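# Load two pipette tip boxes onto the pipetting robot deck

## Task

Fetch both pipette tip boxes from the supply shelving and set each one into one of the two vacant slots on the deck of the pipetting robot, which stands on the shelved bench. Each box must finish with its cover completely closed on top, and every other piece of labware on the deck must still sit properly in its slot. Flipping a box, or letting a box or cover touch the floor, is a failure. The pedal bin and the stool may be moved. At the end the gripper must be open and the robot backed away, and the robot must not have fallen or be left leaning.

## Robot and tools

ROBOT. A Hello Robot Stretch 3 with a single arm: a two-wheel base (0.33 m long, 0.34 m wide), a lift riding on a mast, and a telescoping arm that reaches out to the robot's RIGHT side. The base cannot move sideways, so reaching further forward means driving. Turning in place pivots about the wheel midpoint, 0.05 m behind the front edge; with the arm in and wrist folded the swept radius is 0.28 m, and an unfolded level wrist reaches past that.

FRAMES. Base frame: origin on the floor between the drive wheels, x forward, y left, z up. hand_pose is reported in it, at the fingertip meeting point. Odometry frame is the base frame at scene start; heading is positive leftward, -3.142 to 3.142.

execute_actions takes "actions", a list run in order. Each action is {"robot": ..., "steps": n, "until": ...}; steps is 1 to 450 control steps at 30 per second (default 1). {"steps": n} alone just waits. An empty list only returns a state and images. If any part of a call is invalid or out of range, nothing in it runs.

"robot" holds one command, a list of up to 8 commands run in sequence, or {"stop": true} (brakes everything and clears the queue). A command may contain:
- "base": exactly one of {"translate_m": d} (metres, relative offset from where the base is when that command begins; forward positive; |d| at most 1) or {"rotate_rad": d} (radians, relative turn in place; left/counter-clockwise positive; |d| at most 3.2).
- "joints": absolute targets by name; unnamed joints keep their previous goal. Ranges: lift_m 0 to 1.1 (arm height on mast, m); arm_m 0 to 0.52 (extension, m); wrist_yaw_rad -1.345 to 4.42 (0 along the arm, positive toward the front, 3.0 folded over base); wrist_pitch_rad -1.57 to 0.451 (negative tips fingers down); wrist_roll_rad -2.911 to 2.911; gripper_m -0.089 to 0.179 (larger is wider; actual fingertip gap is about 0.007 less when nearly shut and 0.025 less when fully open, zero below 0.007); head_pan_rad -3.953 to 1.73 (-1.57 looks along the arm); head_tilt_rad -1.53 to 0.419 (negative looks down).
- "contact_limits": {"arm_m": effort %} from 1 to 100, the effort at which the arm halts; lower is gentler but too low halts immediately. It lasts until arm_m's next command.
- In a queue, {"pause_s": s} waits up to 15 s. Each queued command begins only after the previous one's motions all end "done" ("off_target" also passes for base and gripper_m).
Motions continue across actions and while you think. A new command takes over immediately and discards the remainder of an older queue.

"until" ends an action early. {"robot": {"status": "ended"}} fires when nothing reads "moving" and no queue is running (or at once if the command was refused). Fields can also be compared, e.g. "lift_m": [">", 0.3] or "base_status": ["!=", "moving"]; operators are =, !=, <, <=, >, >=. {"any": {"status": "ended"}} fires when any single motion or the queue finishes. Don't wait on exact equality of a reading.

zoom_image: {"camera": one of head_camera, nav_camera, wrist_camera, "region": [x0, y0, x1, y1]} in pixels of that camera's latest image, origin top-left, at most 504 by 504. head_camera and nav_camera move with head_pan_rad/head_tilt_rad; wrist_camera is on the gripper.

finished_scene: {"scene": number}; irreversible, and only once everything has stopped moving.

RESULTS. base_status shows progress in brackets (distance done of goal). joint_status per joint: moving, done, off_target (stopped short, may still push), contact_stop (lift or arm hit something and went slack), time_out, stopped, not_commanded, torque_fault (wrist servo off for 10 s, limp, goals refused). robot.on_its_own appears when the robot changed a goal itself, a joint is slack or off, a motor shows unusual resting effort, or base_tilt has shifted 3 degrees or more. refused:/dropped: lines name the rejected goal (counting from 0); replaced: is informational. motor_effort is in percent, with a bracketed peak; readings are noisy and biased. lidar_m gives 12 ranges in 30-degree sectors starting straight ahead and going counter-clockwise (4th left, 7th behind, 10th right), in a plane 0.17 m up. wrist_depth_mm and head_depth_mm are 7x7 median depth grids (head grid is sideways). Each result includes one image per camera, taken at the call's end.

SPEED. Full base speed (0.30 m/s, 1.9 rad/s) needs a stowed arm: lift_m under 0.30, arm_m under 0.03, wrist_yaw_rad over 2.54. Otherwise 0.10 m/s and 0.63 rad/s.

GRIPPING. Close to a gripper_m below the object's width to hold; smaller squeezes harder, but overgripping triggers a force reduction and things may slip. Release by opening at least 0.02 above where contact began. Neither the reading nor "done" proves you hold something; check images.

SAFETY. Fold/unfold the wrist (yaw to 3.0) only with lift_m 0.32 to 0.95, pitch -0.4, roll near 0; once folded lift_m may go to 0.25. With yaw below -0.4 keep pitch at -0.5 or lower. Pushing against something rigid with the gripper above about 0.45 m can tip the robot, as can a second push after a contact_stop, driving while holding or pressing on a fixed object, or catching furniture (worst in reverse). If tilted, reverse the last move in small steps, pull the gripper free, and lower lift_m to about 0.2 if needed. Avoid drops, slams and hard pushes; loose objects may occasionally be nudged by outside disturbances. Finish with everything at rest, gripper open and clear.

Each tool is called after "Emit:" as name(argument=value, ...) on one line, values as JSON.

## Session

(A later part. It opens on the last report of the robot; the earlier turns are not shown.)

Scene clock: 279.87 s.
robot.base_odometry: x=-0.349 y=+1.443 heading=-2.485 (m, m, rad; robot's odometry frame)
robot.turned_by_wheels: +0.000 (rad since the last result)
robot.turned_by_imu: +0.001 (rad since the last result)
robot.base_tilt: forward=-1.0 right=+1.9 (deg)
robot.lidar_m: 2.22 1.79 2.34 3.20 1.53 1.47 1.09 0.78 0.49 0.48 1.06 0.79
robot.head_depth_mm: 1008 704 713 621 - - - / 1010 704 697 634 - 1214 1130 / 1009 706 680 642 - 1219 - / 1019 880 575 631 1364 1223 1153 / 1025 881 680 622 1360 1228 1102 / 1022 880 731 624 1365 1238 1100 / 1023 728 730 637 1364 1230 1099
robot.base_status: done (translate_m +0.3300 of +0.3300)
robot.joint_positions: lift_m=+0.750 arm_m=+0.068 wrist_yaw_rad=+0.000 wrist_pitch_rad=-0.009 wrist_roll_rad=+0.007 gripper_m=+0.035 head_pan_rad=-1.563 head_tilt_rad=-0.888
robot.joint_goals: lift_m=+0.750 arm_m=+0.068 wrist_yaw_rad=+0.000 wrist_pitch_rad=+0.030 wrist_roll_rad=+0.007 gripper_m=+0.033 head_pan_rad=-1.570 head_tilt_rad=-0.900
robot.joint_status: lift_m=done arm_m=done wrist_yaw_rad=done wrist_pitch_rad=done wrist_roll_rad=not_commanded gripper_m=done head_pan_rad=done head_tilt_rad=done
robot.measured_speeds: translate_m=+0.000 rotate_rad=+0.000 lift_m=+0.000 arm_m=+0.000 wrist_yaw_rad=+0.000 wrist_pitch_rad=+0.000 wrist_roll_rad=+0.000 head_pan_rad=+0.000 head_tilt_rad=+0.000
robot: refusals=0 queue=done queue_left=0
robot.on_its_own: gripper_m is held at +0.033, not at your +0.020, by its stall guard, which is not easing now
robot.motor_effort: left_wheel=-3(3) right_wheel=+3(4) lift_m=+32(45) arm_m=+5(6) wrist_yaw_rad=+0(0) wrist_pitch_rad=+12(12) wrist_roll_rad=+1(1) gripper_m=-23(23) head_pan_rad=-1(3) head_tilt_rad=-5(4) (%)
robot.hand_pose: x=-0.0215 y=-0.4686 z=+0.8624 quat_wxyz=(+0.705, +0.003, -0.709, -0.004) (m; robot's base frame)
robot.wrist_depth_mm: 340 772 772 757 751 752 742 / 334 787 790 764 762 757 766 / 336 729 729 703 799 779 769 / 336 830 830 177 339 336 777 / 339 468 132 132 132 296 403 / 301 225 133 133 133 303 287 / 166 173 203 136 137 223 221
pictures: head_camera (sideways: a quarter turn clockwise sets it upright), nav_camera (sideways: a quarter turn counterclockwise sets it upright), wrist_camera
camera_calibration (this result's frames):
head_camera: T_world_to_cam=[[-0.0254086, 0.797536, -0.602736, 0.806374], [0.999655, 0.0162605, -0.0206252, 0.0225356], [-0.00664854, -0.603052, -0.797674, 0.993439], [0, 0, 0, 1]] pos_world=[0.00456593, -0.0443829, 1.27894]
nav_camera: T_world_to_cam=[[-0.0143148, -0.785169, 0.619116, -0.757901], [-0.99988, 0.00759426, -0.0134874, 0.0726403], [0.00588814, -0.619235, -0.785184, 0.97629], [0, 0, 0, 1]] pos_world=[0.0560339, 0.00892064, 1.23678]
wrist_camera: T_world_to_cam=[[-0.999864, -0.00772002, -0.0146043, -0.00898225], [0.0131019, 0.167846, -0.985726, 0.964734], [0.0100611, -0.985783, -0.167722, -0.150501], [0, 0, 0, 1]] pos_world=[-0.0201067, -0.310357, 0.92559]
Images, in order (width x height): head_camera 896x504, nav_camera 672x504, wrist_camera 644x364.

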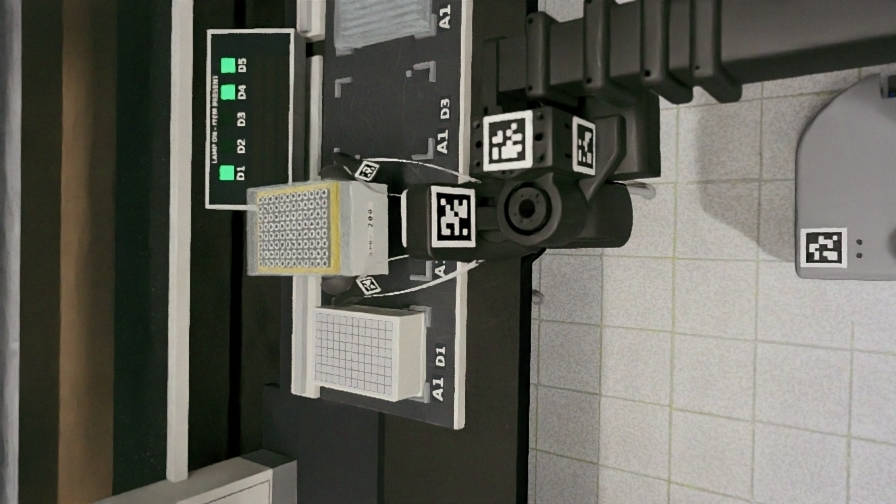

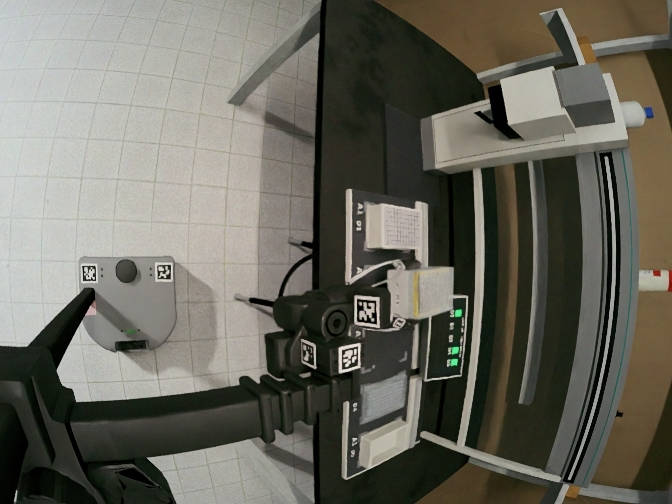

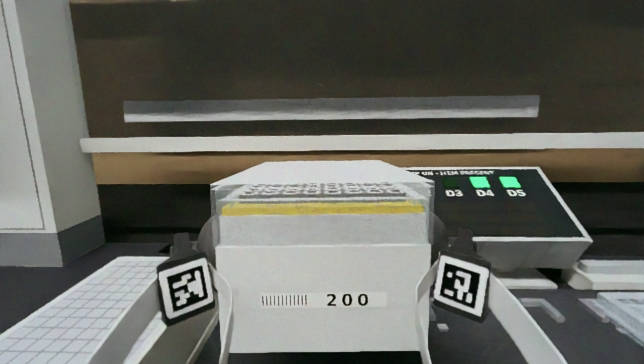

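Emit:
execute_actions(actions=[{"robot":[{"joints":{"arm_m":0.062,"lift_m":0.722}}],"steps":450,"until":{"robot":{"status":"ended"}}}])

Emit:
zoom_image(camera="head_camera", region=[240, 50, 500, 430])

Scene clock: 287.70 s.
robot.base_odometry: x=-0.349 y=+1.443 heading=-2.485 (m, m, rad; robot's odometry frame)
robot.turned_by_wheels: +0.000 (rad since the last result)
robot.turned_by_imu: +0.001 (rad since the last result)
robot.base_tilt: forward=-1.1 right=+1.9 (deg)
robot.lidar_m: 2.22 1.79 2.36 3.21 1.53 1.47 1.08 0.78 0.49 0.48 1.06 0.79
robot.head_depth_mm: 1010 703 712 621 1379 - - / 1016 704 696 622 - 1205 1134 / 1013 707 699 620 - 1209 - / 1018 882 621 623 1353 1225 1152 / 1023 877 705 623 1352 1234 1105 / 1023 881 729 623 1353 1226 1100 / 1023 727 729 638 1355 1226 1103
robot.base_status: done (translate_m +0.3300 of +0.3300)
robot.joint_positions: lift_m=+0.722 arm_m=+0.062 wrist_yaw_rad=+0.000 wrist_pitch_rad=-0.009 wrist_roll_rad=+0.007 gripper_m=+0.035 head_pan_rad=-1.563 head_tilt_rad=-0.888
robot.joint_goals: lift_m=+0.722 arm_m=+0.062 wrist_yaw_rad=+0.000 wrist_pitch_rad=+0.030 wrist_roll_rad=+0.007 gripper_m=+0.033 head_pan_rad=-1.570 head_tilt_rad=-0.900
robot.joint_status: lift_m=done arm_m=done wrist_yaw_rad=done wrist_pitch_rad=done wrist_roll_rad=not_commanded gripper_m=done head_pan_rad=done head_tilt_rad=done
robot.measured_speeds: translate_m=+0.000 rotate_rad=+0.000 lift_m=+0.000 arm_m=+0.000 wrist_yaw_rad=+0.000 wrist_pitch_rad=+0.000 wrist_roll_rad=+0.000 head_pan_rad=+0.000 head_tilt_rad=+0.000
robot: refusals=0 queue=done queue_left=0
robot.on_its_own: gripper_m is held at +0.033, not at your +0.020, by its stall guard, which is not easing now
robot.motor_effort: left_wheel=-3(3) right_wheel=+4(4) lift_m=+32(33) arm_m=-6(8) wrist_yaw_rad=+0(0) wrist_pitch_rad=+12(12) wrist_roll_rad=+2(2) gripper_m=-23(23) head_pan_rad=-1(2) head_tilt_rad=-4(5) (%)
robot.hand_pose: x=-0.0215 y=-0.4633 z=+0.8344 quat_wxyz=(+0.705, +0.003, -0.709, -0.004) (m; robot's base frame)
robot.wrist_depth_mm: 338 773 770 766 751 739 731 / 338 795 799 765 779 753 744 / 331 832 814 785 348 345 790 / 338 687 686 176 310 304 635 / 338 232 132 132 132 303 297 / 163 166 134 133 133 245 236 / 140 161 170 137 136 184 182
pictures: head_camera (sideways: a quarter turn clockwise sets it upright), nav_camera (sideways: a quarter turn counterclockwise sets it upright), wrist_camera
camera_calibration (this result's frames):
head_camera: T_world_to_cam=[[-0.0254088, 0.797542, -0.602728, 0.806363], [0.999655, 0.0162608, -0.0206251, 0.0225355], [-0.00664853, -0.603044, -0.79768, 0.993447], [0, 0, 0, 1]] pos_world=[0.00456593, -0.0443827, 1.27894]
nav_camera: T_world_to_cam=[[-0.0143146, -0.785175, 0.619108, -0.757891], [-0.99988, 0.00759428, -0.0134872, 0.0726401], [0.00588815, -0.619227, -0.78519, 0.976298], [0, 0, 0, 1]] pos_world=[0.0560339, 0.00892131, 1.23678]
wrist_camera: T_world_to_cam=[[-0.999864, -0.00772248, -0.0146033, -0.00935165], [0.013102, 0.16769, -0.985753, 0.93624], [0.0100613, -0.98581, -0.167566, -0.150114], [0, 0, 0, 1]] pos_world=[-0.0201067, -0.305054, 0.897611]
Images, in order (width x height): head_camera 896x504, nav_camera 672x504, wrist_camera 644x364.

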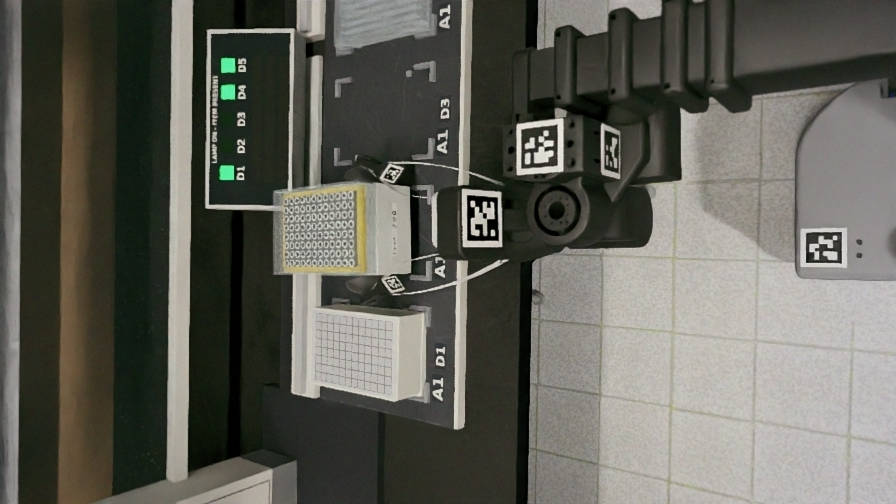

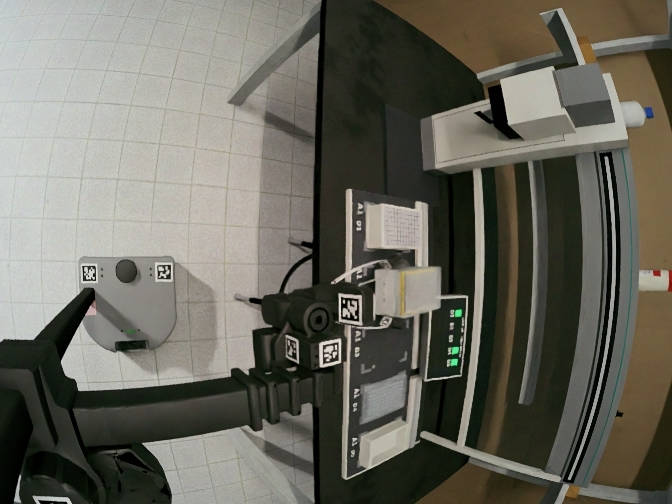

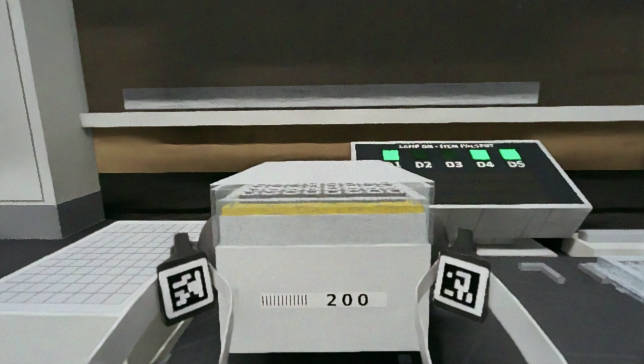

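Region (240, 50, 500, 430) of head_camera's 896x504 image, scaled by 1.326, with more detail than that image has; it fills the left 345 columns of this view, and the rest is white.

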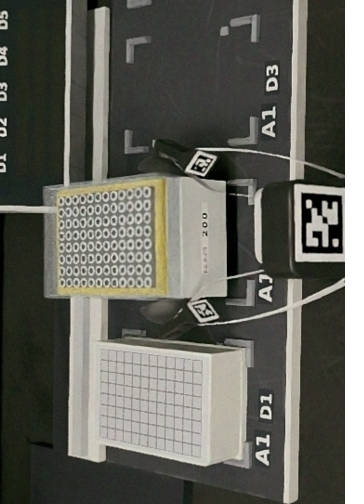

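Emit:
zoom_image(camera="head_camera", region=[370, 140, 450, 330])

Region (370, 140, 450, 330) of head_camera's 896x504 image, scaled by 2.653, with more detail than that image has; it fills the left 212 columns of this view, and the rest is white.

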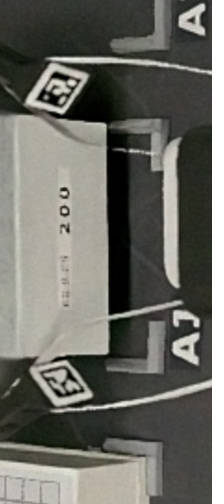

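Emit:
execute_actions(actions=[{"robot":[{"base":{"translate_m":0.002},"joints":{"arm_m":0.065,"lift_m":0.712}}],"steps":450,"until":{"robot":{"status":"ended"}}}])

Emit:
zoom_image(camera="head_camera", region=[260, 140, 450, 330])

Scene clock: 298.00 s.
robot.base_odometry: x=-0.351 y=+1.442 heading=-2.485 (m, m, rad; robot's odometry frame)
robot.turned_by_wheels: +0.000 (rad since the last result)
robot.turned_by_imu: +0.001 (rad since the last result)
robot.base_tilt: forward=-1.0 right=+2.0 (deg)
robot.lidar_m: 2.22 1.79 2.35 3.22 1.53 1.48 1.09 0.78 0.49 0.48 1.06 0.79
robot.head_depth_mm: 1008 704 703 622 1349 - - / 1008 701 696 623 - 1202 1138 / 1012 745 694 623 - 1205 - / 1016 881 638 623 1354 1220 1155 / 1014 879 703 623 1357 1219 1099 / 1018 883 731 624 1362 1216 1100 / 1025 718 723 639 1364 1230 1098
robot.base_status: done (translate_m +0.0020 of +0.0020)
robot.joint_positions: lift_m=+0.712 arm_m=+0.065 wrist_yaw_rad=+0.000 wrist_pitch_rad=-0.009 wrist_roll_rad=+0.007 gripper_m=+0.035 head_pan_rad=-1.563 head_tilt_rad=-0.888
robot.joint_goals: lift_m=+0.712 arm_m=+0.065 wrist_yaw_rad=+0.000 wrist_pitch_rad=+0.030 wrist_roll_rad=+0.007 gripper_m=+0.033 head_pan_rad=-1.570 head_tilt_rad=-0.900
robot.joint_status: lift_m=done arm_m=done wrist_yaw_rad=done wrist_pitch_rad=done wrist_roll_rad=not_commanded gripper_m=done head_pan_rad=done head_tilt_rad=done
robot.measured_speeds: translate_m=+0.000 rotate_rad=+0.000 lift_m=+0.000 arm_m=+0.000 wrist_yaw_rad=+0.000 wrist_pitch_rad=+0.000 wrist_roll_rad=+0.000 head_pan_rad=+0.000 head_tilt_rad=+0.000
robot: refusals=0 queue=done queue_left=0
robot.on_its_own: gripper_m is held at +0.033, not at your +0.020, by its stall guard, which is not easing now
robot.motor_effort: left_wheel=-2(5) right_wheel=+4(10) lift_m=+32(34) arm_m=+5(4) wrist_yaw_rad=+0(0) wrist_pitch_rad=+13(12) wrist_roll_rad=+1(1) gripper_m=-23(23) head_pan_rad=-1(3) head_tilt_rad=-4(4) (%)
robot.hand_pose: x=-0.0215 y=-0.4656 z=+0.8245 quat_wxyz=(+0.705, +0.003, -0.709, -0.004) (m; robot's base frame)
robot.wrist_depth_mm: 337 773 770 743 748 732 731 / 335 787 757 771 773 694 756 / 334 837 810 781 347 342 781 / 334 631 627 176 295 291 508 / 332 205 132 132 132 297 290 / 142 148 134 133 134 224 217 / 137 155 156 136 137 168 166
pictures: head_camera (sideways: a quarter turn clockwise sets it upright), nav_camera (sideways: a quarter turn counterclockwise sets it upright), wrist_camera
camera_calibration (this result's frames):
head_camera: T_world_to_cam=[[-0.0253655, 0.797546, -0.602725, 0.806359], [0.999656, 0.0162067, -0.0206251, 0.0225355], [-0.00668126, -0.603041, -0.797682, 0.99345], [0, 0, 0, 1]] pos_world=[0.00456352, -0.0443825, 1.27894]
nav_camera: T_world_to_cam=[[-0.0143572, -0.785177, 0.619106, -0.757887], [-0.99988, 0.00764856, -0.0134872, 0.07264], [0.00585454, -0.619225, -0.785192, 0.976301], [0, 0, 0, 1]] pos_world=[0.0560344, 0.00891882, 1.23678]
wrist_camera: T_world_to_cam=[[-0.999864, -0.00772303, -0.0146028, -0.00951587], [0.0131018, 0.167657, -0.985758, 0.926766], [0.0100613, -0.985815, -0.167532, -0.154081], [0, 0, 0, 1]] pos_world=[-0.0201066, -0.307348, 0.887615]
Images, in order (width x height): head_camera 896x504, nav_camera 672x504, wrist_camera 644x364.

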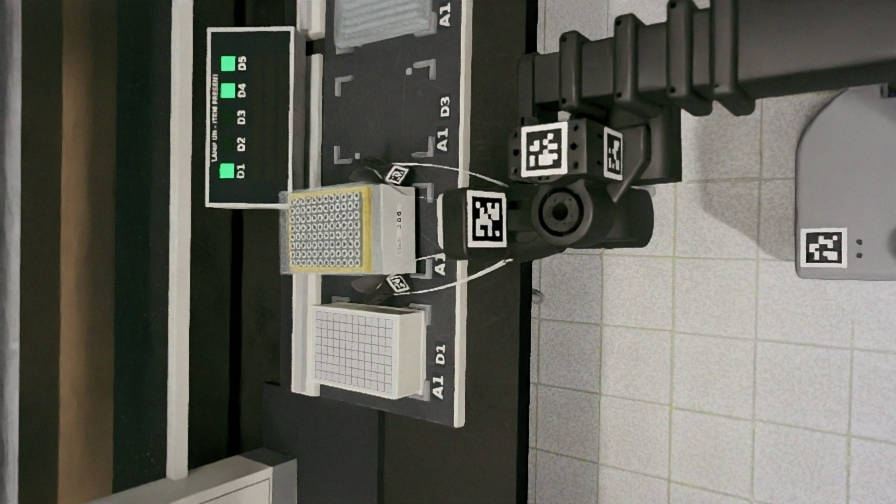

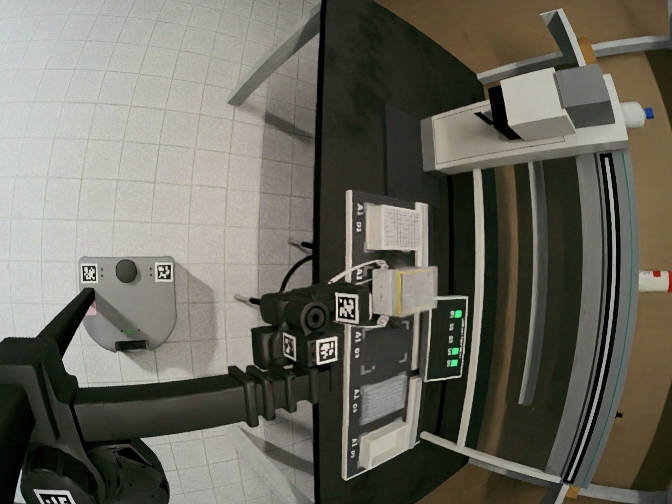

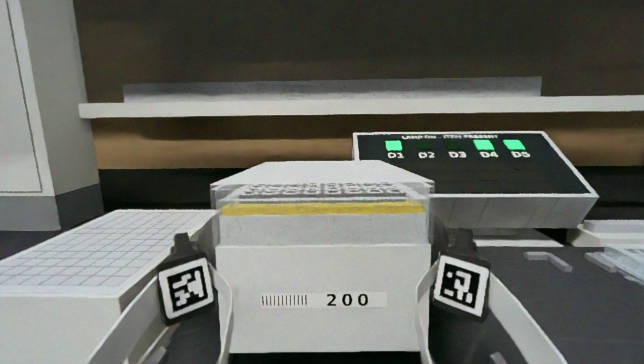

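Region (260, 140, 450, 330) of head_camera's 896x504 image, scaled by 2.653, with more detail than that image has.

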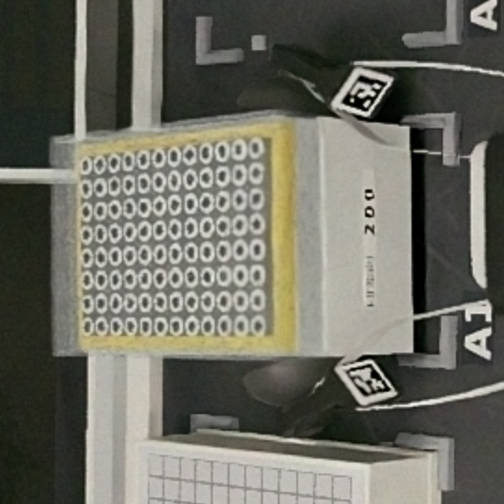

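Emit:
execute_actions(actions=[{"robot":[{"joints":{"lift_m":0.699}}],"steps":450,"until":{"robot":{"status":"ended"}}}])

Emit:
zoom_image(camera="head_camera", region=[260, 140, 450, 330])

Scene clock: 303.63 s.
robot.base_odometry: x=-0.351 y=+1.442 heading=-2.485 (m, m, rad; robot's odometry frame)
robot.turned_by_wheels: +0.000 (rad since the last result)
robot.turned_by_imu: +0.000 (rad since the last result)
robot.base_tilt: forward=-1.1 right=+1.9 (deg)
robot.lidar_m: 2.21 1.78 2.35 3.20 1.54 1.47 1.09 0.78 0.49 0.48 1.06 0.79
robot.head_depth_mm: 1007 702 704 621 1363 - - / 1007 701 695 622 - 1202 - / 1012 742 695 622 - 1207 - / 1016 878 642 624 1357 1227 1148 / 1020 880 704 622 1357 1224 1097 / 1021 882 730 621 1367 1225 1108 / 1023 720 723 639 1357 1232 1100
robot.base_status: done (translate_m +0.0020 of +0.0020)
robot.joint_positions: lift_m=+0.699 arm_m=+0.065 wrist_yaw_rad=+0.000 wrist_pitch_rad=+0.006 wrist_roll_rad=+0.007 gripper_m=+0.035 head_pan_rad=-1.563 head_tilt_rad=-0.888
robot.joint_goals: lift_m=+0.699 arm_m=+0.065 wrist_yaw_rad=+0.000 wrist_pitch_rad=+0.030 wrist_roll_rad=+0.007 gripper_m=+0.033 head_pan_rad=-1.570 head_tilt_rad=-0.900
robot.joint_status: lift_m=done arm_m=done wrist_yaw_rad=done wrist_pitch_rad=done wrist_roll_rad=not_commanded gripper_m=done head_pan_rad=done head_tilt_rad=done
robot.measured_speeds: translate_m=+0.000 rotate_rad=+0.000 lift_m=+0.000 arm_m=+0.000 wrist_yaw_rad=+0.000 wrist_pitch_rad=+0.000 wrist_roll_rad=+0.000 head_pan_rad=+0.000 head_tilt_rad=+0.000
robot: refusals=0 queue=done queue_left=0
robot.on_its_own: gripper_m is held at +0.033, not at your +0.020, by its stall guard, which is not easing now
robot.motor_effort: left_wheel=-2(2) right_wheel=+4(3) lift_m=+31(32) arm_m=+5(5) wrist_yaw_rad=+0(0) wrist_pitch_rad=+7(12) wrist_roll_rad=+1(1) gripper_m=-23(23) head_pan_rad=-2(2) head_tilt_rad=-4(4) (%)
robot.hand_pose: x=-0.0215 y=-0.4660 z=+0.8153 quat_wxyz=(+0.705, -0.002, -0.709, +0.002) (m; robot's base frame)
robot.wrist_depth_mm: 337 782 782 768 766 749 743 / 335 783 770 784 772 688 756 / 328 821 803 823 349 346 787 / 335 624 612 163 286 288 434 / 189 179 131 131 131 293 281 / 133 138 133 134 133 209 200 / 137 144 143 138 138 154 153
pictures: head_camera (sideways: a quarter turn clockwise sets it upright), nav_camera (sideways: a quarter turn counterclockwise sets it upright), wrist_camera
camera_calibration (this result's frames):
head_camera: T_world_to_cam=[[-0.0253657, 0.797547, -0.602723, 0.806356], [0.999656, 0.016207, -0.020625, 0.0225354], [-0.00668114, -0.603039, -0.797684, 0.993452], [0, 0, 0, 1]] pos_world=[0.00456353, -0.0443825, 1.27894]
nav_camera: T_world_to_cam=[[-0.014357, -0.785178, 0.619103, -0.757884], [-0.99988, 0.00764836, -0.0134871, 0.07264], [0.00585467, -0.619222, -0.785194, 0.976303], [0, 0, 0, 1]] pos_world=[0.0560344, 0.00891902, 1.23678]
wrist_camera: T_world_to_cam=[[-0.999864, -0.00793861, -0.0144862, -0.00984794], [0.0131002, 0.153134, -0.988119, 0.912933], [0.0100626, -0.988174, -0.153009, -0.168916], [0, 0, 0, 1]] pos_world=[-0.0201065, -0.306797, 0.876097]
Images, in order (width x height): head_camera 896x504, nav_camera 672x504, wrist_camera 644x364.

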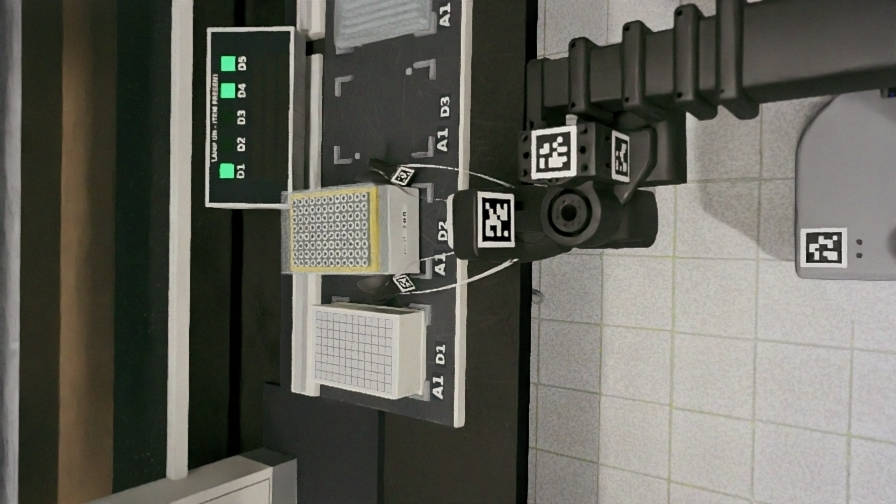

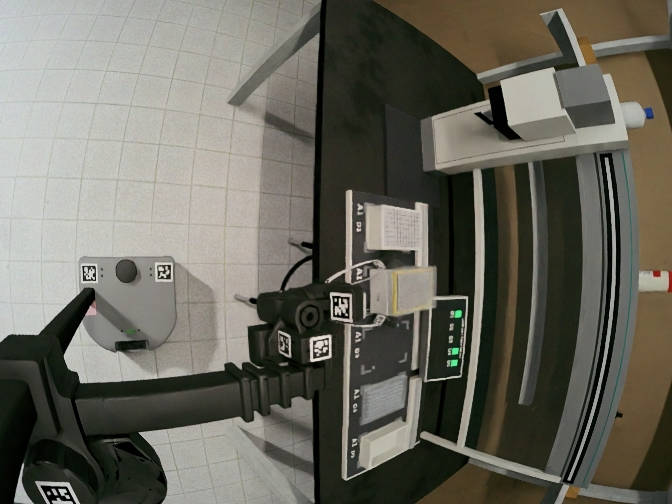

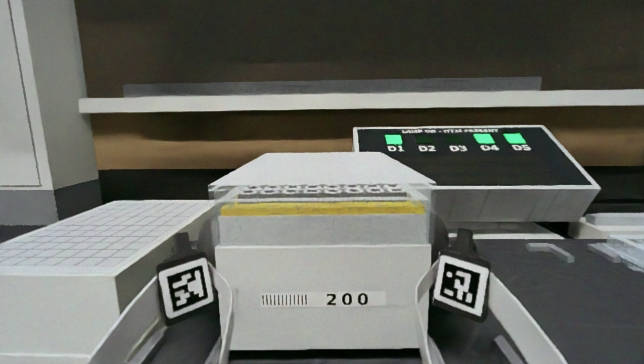

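Region (260, 140, 450, 330) of head_camera's 896x504 image, scaled by 2.653, with more detail than that image has.

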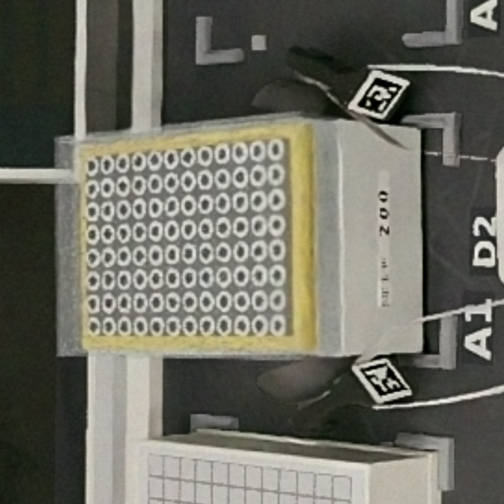

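Emit:
execute_actions(actions=[{"robot":[{"joints":{"arm_m":0.060}},{"pause_s":0.5}],"steps":450,"until":{"robot":{"status":"ended"}}}])

Emit:
zoom_image(camera="head_camera", region=[260, 140, 450, 330])

Scene clock: 310.40 s.
robot.base_odometry: x=-0.351 y=+1.442 heading=-2.485 (m, m, rad; robot's odometry frame)
robot.turned_by_wheels: +0.000 (rad since the last result)
robot.turned_by_imu: +0.001 (rad since the last result)
robot.base_tilt: forward=-1.1 right=+1.8 (deg)
robot.lidar_m: 2.21 1.79 2.35 3.20 1.53 1.47 1.09 0.78 0.48 0.48 1.06 0.79
robot.head_depth_mm: 1011 701 706 621 1358 - - / 1013 703 698 621 - 1208 - / 1017 741 694 619 - 1208 - / 1021 879 643 623 1363 1224 1150 / 1016 878 698 624 1365 1231 1096 / 1017 880 731 623 1360 1226 1098 / 1021 720 724 638 1360 1232 1101
robot.base_status: done (translate_m +0.0020 of +0.0020)
robot.joint_positions: lift_m=+0.699 arm_m=+0.060 wrist_yaw_rad=+0.000 wrist_pitch_rad=+0.006 wrist_roll_rad=+0.007 gripper_m=+0.035 head_pan_rad=-1.563 head_tilt_rad=-0.888
robot.joint_goals: lift_m=+0.699 arm_m=+0.060 wrist_yaw_rad=+0.000 wrist_pitch_rad=+0.030 wrist_roll_rad=+0.007 gripper_m=+0.033 head_pan_rad=-1.570 head_tilt_rad=-0.900
robot.joint_status: lift_m=done arm_m=done wrist_yaw_rad=done wrist_pitch_rad=done wrist_roll_rad=not_commanded gripper_m=done head_pan_rad=done head_tilt_rad=done
robot.measured_speeds: translate_m=+0.000 rotate_rad=+0.000 lift_m=+0.000 arm_m=+0.000 wrist_yaw_rad=+0.000 wrist_pitch_rad=+0.000 wrist_roll_rad=+0.000 head_pan_rad=+0.000 head_tilt_rad=+0.000
robot: refusals=0 queue=done queue_left=0
robot.on_its_own: gripper_m is held at +0.033, not at your +0.020, by its stall guard, which is not easing now
robot.motor_effort: left_wheel=-2(2) right_wheel=+4(4) lift_m=+31(31) arm_m=-6(9) wrist_yaw_rad=+0(0) wrist_pitch_rad=+8(8) wrist_roll_rad=+1(1) gripper_m=-23(22) head_pan_rad=-3(2) head_tilt_rad=-4(4) (%)
robot.hand_pose: x=-0.0215 y=-0.4617 z=+0.8153 quat_wxyz=(+0.705, -0.002, -0.709, +0.002) (m; robot's base frame)
robot.wrist_depth_mm: 337 775 773 767 751 750 750 / 336 801 803 765 777 688 738 / 329 830 825 822 351 350 780 / 338 627 610 163 287 291 490 / 189 179 132 131 132 301 281 / 138 138 134 133 133 207 200 / 142 144 140 137 139 151 153
pictures: head_camera (sideways: a quarter turn clockwise sets it upright), nav_camera (sideways: a quarter turn counterclockwise sets it upright), wrist_camera
camera_calibration (this result's frames):
head_camera: T_world_to_cam=[[-0.0253657, 0.797548, -0.602722, 0.806355], [0.999656, 0.016207, -0.020625, 0.0225354], [-0.00668115, -0.603037, -0.797685, 0.993454], [0, 0, 0, 1]] pos_world=[0.00456353, -0.0443824, 1.27894]
nav_camera: T_world_to_cam=[[-0.014357, -0.785179, 0.619102, -0.757883], [-0.99988, 0.00764838, -0.0134871, 0.0726399], [0.00585466, -0.619221, -0.785195, 0.976304], [0, 0, 0, 1]] pos_world=[0.0560344, 0.00891912, 1.23678]
wrist_camera: T_world_to_cam=[[-0.999864, -0.00793739, -0.014484, -0.00981557], [0.0130982, 0.15313, -0.988119, 0.912277], [0.010061, -0.988174, -0.153006, -0.16469], [0, 0, 0, 1]] pos_world=[-0.0201065, -0.302517, 0.876098]
Images, in order (width x height): head_camera 896x504, nav_camera 672x504, wrist_camera 644x364.

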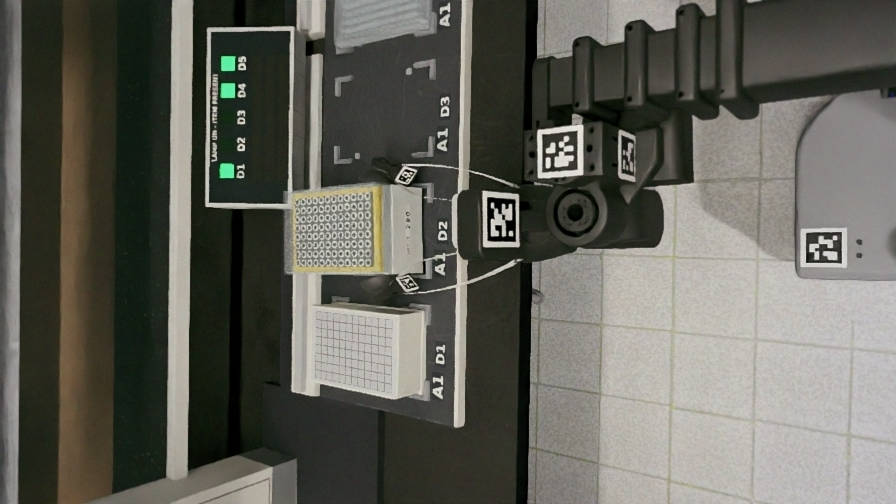

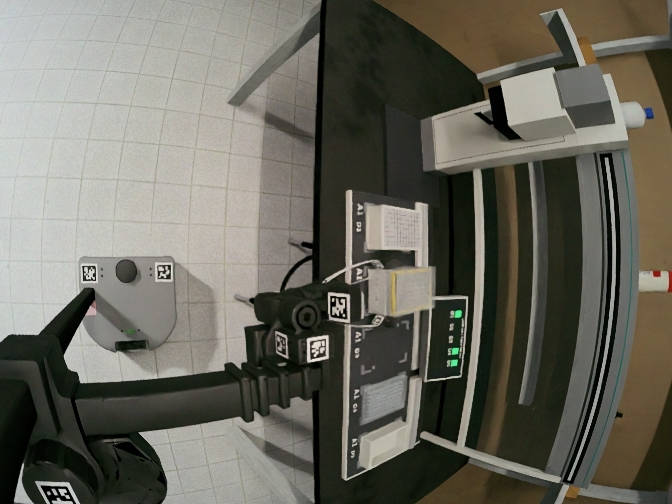

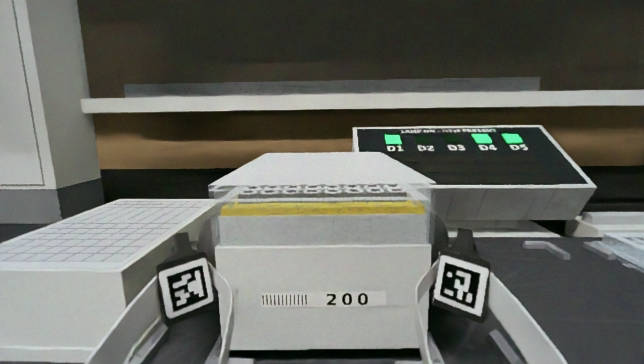

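Region (260, 140, 450, 330) of head_camera's 896x504 image, scaled by 2.653, with more detail than that image has.

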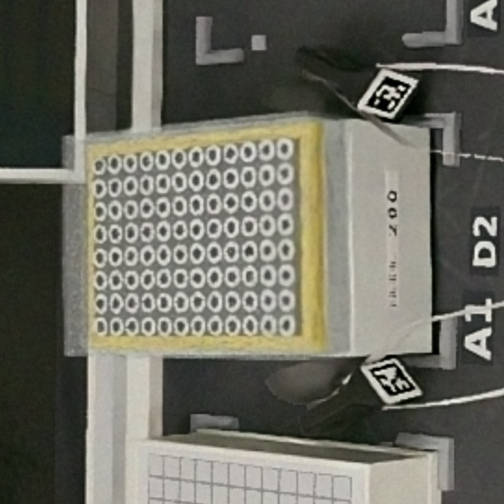

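Emit:
execute_actions(actions=[{"robot":[{"joints":{"lift_m":0.712}},{"base":{"translate_m":0.0063},"joints":{"wrist_yaw_rad":-0.03,"arm_m":0.062}},{"joints":{"lift_m":0.699}},{"pause_s":0.5}],"steps":450,"until":{"robot":{"status":"ended"}}}])

Emit:
zoom_image(camera="head_camera", region=[260, 140, 450, 330])

Scene clock: 325.17 s.
robot.base_odometry: x=-0.356 y=+1.438 heading=-2.485 (m, m, rad; robot's odometry frame)
robot.turned_by_wheels: +0.000 (rad since the last result)
robot.turned_by_imu: +0.001 (rad since the last result)
robot.base_tilt: forward=-1.0 right=+1.8 (deg)
robot.lidar_m: 2.21 1.78 2.34 3.20 1.54 1.48 1.10 0.78 0.48 0.48 1.06 0.78
robot.head_depth_mm: 1009 704 706 621 1359 - - / 1008 705 697 620 - 1211 - / 1017 832 696 619 - 1201 - / 1017 880 696 621 1360 1220 1155 / 1018 881 700 623 1369 1229 1104 / 1021 882 732 624 1360 1221 1093 / 1027 700 718 639 1369 1233 1103
robot.base_status: done (translate_m +0.0063 of +0.0063)
robot.joint_positions: lift_m=+0.699 arm_m=+0.062 wrist_yaw_rad=-0.029 wrist_pitch_rad=+0.005 wrist_roll_rad=+0.007 gripper_m=+0.035 head_pan_rad=-1.563 head_tilt_rad=-0.889
robot.joint_goals: lift_m=+0.699 arm_m=+0.062 wrist_yaw_rad=-0.030 wrist_pitch_rad=+0.030 wrist_roll_rad=+0.007 gripper_m=+0.033 head_pan_rad=-1.570 head_tilt_rad=-0.900
robot.joint_status: lift_m=done arm_m=done wrist_yaw_rad=done wrist_pitch_rad=done wrist_roll_rad=not_commanded gripper_m=done head_pan_rad=done head_tilt_rad=done
robot.measured_speeds: translate_m=+0.000 rotate_rad=+0.000 lift_m=+0.000 arm_m=+0.000 wrist_yaw_rad=+0.000 wrist_pitch_rad=+0.000 wrist_roll_rad=+0.000 head_pan_rad=+0.000 head_tilt_rad=+0.000
robot: refusals=0 queue=done queue_left=0
robot.on_its_own: gripper_m is held at +0.033, not at your +0.020, by its stall guard, which is not easing now
robot.motor_effort: left_wheel=-2(6) right_wheel=+4(9) lift_m=+31(45) arm_m=+5(4) wrist_yaw_rad=-1(2) wrist_pitch_rad=+8(9) wrist_roll_rad=+2(1) gripper_m=-23(23) head_pan_rad=-3(3) head_tilt_rad=-3(4) (%)
robot.hand_pose: x=-0.0289 y=-0.4629 z=+0.8152 quat_wxyz=(+0.705, -0.012, -0.709, -0.009) (m; robot's base frame)
robot.wrist_depth_mm: 344 764 766 749 755 736 748 / 349 781 775 773 776 774 787 / 345 816 804 814 349 350 801 / 335 614 619 163 289 295 491 / 189 179 132 131 131 303 287 / 133 137 134 134 133 208 200 / 136 144 144 138 139 150 153
pictures: head_camera (sideways: a quarter turn clockwise sets it upright), nav_camera (sideways: a quarter turn counterclockwise sets it upright), wrist_camera
camera_calibration (this result's frames):
head_camera: T_world_to_cam=[[-0.0253168, 0.797659, -0.602577, 0.806165], [0.999657, 0.0161483, -0.0206235, 0.0225334], [-0.00671993, -0.602892, -0.797795, 0.993596], [0, 0, 0, 1]] pos_world=[0.00456073, -0.0443782, 1.27893]
nav_camera: T_world_to_cam=[[-0.0144052, -0.785291, 0.618959, -0.757696], [-0.999879, 0.00771329, -0.0134843, 0.0726363], [0.00581489, -0.619079, -0.785307, 0.976451], [0, 0, 0, 1]] pos_world=[0.0560348, 0.00892784, 1.23678]
wrist_camera: T_world_to_cam=[[-0.999674, 0.0210102, -0.0144878, -0.00383791], [0.0175336, 0.15291, -0.988085, 0.912493], [-0.0185445, -0.988017, -0.153228, -0.166349], [0, 0, 0, 1]] pos_world=[-0.0229208, -0.303804, 0.876075]
Images, in order (width x height): head_camera 896x504, nav_camera 672x504, wrist_camera 644x364.

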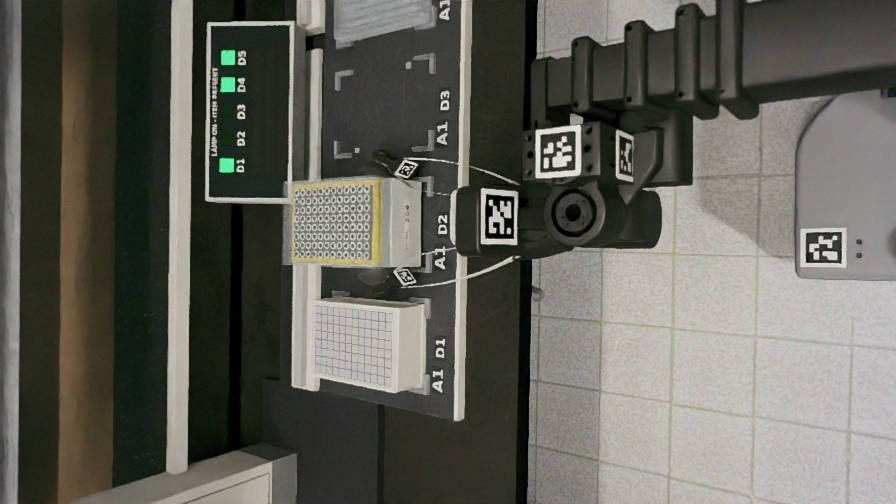

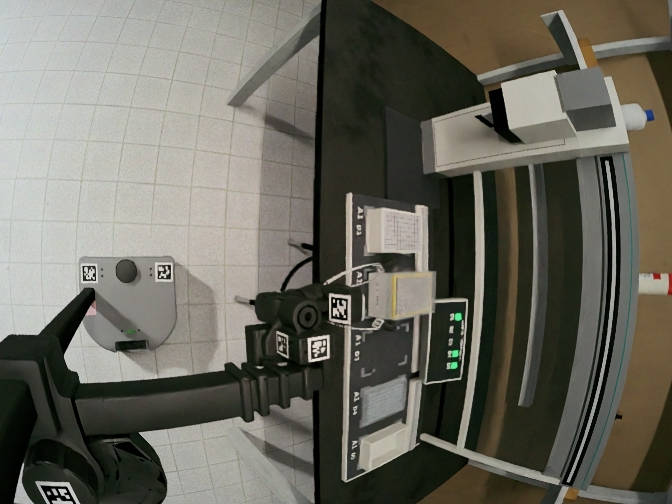

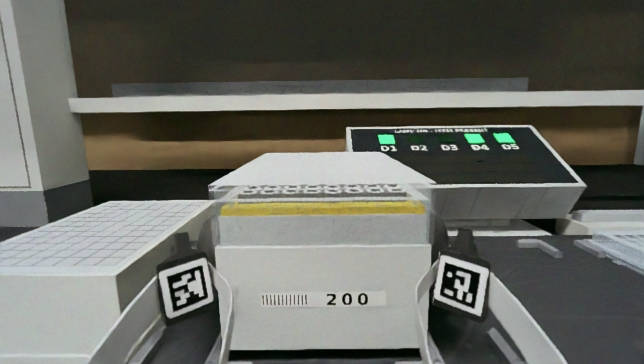

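Region (260, 140, 450, 330) of head_camera's 896x504 image, scaled by 2.653, with more detail than that image has.

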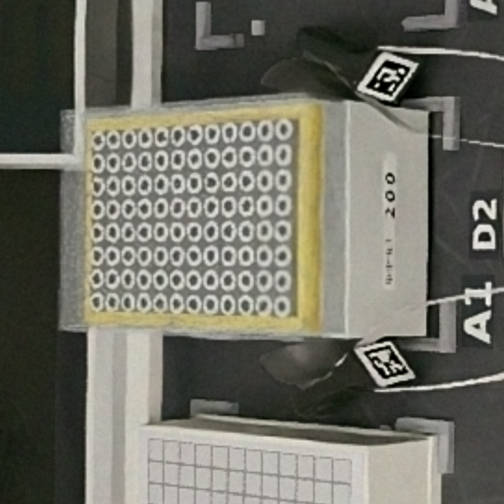

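Emit:
execute_actions(actions=[{"robot":[{"joints":{"arm_m":0.060}},{"joints":{"lift_m":0.693}},{"pause_s":0.5}],"steps":450,"until":{"robot":{"status":"ended"}}}])

Emit:
zoom_image(camera="head_camera", region=[260, 140, 450, 330])

Scene clock: 329.20 s.
robot.base_odometry: x=-0.356 y=+1.438 heading=-2.485 (m, m, rad; robot's odometry frame)
robot.turned_by_wheels: +0.000 (rad since the last result)
robot.turned_by_imu: +0.001 (rad since the last result)
robot.base_tilt: forward=-0.9 right=+2.0 (deg)
robot.lidar_m: 2.21 1.78 2.34 3.21 1.53 1.48 1.10 0.78 0.48 0.48 1.06 0.78
robot.head_depth_mm: 1004 704 706 623 1367 - - / 1013 702 696 620 - 1206 - / 1010 831 695 620 - 1208 - / 1010 879 695 621 1358 1228 1154 / 1011 875 697 621 1365 1229 1100 / 1018 881 731 620 1364 1232 1098 / 1020 704 719 638 1358 1225 1101
robot.base_status: done (translate_m +0.0063 of +0.0063)
robot.joint_positions: lift_m=+0.693 arm_m=+0.060 wrist_yaw_rad=-0.029 wrist_pitch_rad=+0.009 wrist_roll_rad=+0.007 gripper_m=+0.035 head_pan_rad=-1.563 head_tilt_rad=-0.889
robot.joint_goals: lift_m=+0.693 arm_m=+0.060 wrist_yaw_rad=-0.030 wrist_pitch_rad=+0.030 wrist_roll_rad=+0.007 gripper_m=+0.033 head_pan_rad=-1.570 head_tilt_rad=-0.900
robot.joint_status: lift_m=done arm_m=done wrist_yaw_rad=done wrist_pitch_rad=done wrist_roll_rad=not_commanded gripper_m=done head_pan_rad=done head_tilt_rad=done
robot.measured_speeds: translate_m=+0.000 rotate_rad=+0.000 lift_m=+0.000 arm_m=+0.000 wrist_yaw_rad=+0.000 wrist_pitch_rad=+0.000 wrist_roll_rad=+0.000 head_pan_rad=+0.000 head_tilt_rad=+0.000
robot: refusals=0 queue=done queue_left=0
robot.on_its_own: gripper_m is held at +0.033, not at your +0.020, by its stall guard, which is not easing now
robot.motor_effort: left_wheel=-2(2) right_wheel=+4(4) lift_m=+30(30) arm_m=-3(6) wrist_yaw_rad=-1(1) wrist_pitch_rad=+6(8) wrist_roll_rad=+2(2) gripper_m=-23(23) head_pan_rad=-3(2) head_tilt_rad=-4(4) (%)
robot.hand_pose: x=-0.0290 y=-0.4615 z=+0.8103 quat_wxyz=(+0.705, -0.013, -0.709, -0.007) (m; robot's base frame)
robot.wrist_depth_mm: 345 781 768 763 763 757 759 / 343 795 778 787 781 701 763 / 345 816 790 825 345 346 804 / 334 612 509 157 289 293 478 / 165 172 131 131 131 281 272 / 134 136 134 134 134 198 191 / 137 137 139 138 138 144 146
pictures: head_camera (sideways: a quarter turn clockwise sets it upright), nav_camera (sideways: a quarter turn counterclockwise sets it upright), wrist_camera
camera_calibration (this result's frames):
head_camera: T_world_to_cam=[[-0.0253172, 0.797705, -0.602516, 0.806086], [0.999657, 0.01615, -0.0206228, 0.0225326], [-0.00672033, -0.602831, -0.797841, 0.993656], [0, 0, 0, 1]] pos_world=[0.00456072, -0.0443764, 1.27892]
nav_camera: T_world_to_cam=[[-0.0144047, -0.785338, 0.618899, -0.757618], [-0.999879, 0.0077142, -0.0134831, 0.0726347], [0.0058145, -0.619019, -0.785355, 0.976512], [0, 0, 0, 1]] pos_world=[0.0560348, 0.00893281, 1.23678]
wrist_camera: T_world_to_cam=[[-0.999672, 0.0211454, -0.0144532, -0.00395698], [0.0174438, 0.148883, -0.988701, 0.906026], [-0.0187546, -0.988629, -0.149203, -0.16928], [0, 0, 0, 1]] pos_world=[-0.022935, -0.302163, 0.870474]
Images, in order (width x height): head_camera 896x504, nav_camera 672x504, wrist_camera 644x364.

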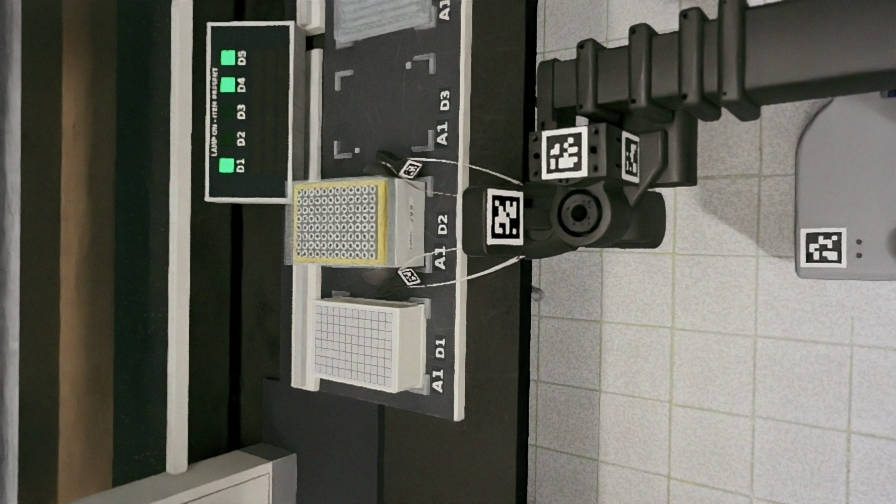

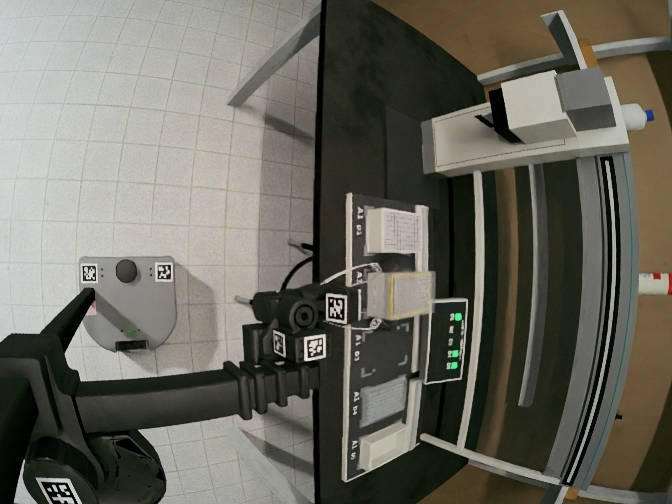

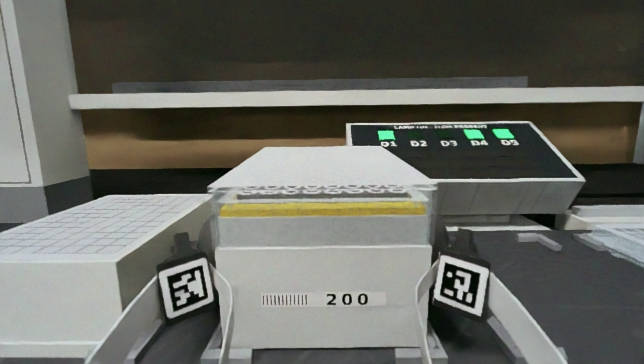

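Region (260, 140, 450, 330) of head_camera's 896x504 image, scaled by 2.653, with more detail than that image has.

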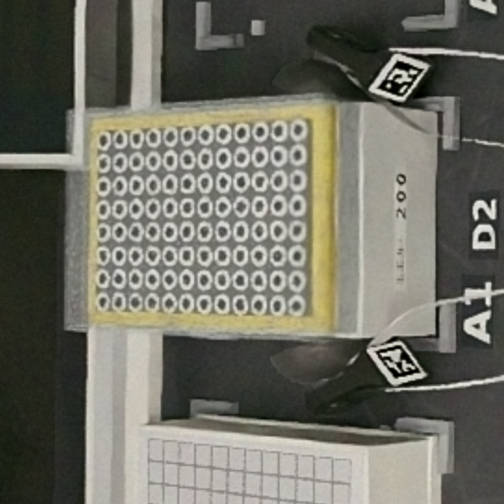

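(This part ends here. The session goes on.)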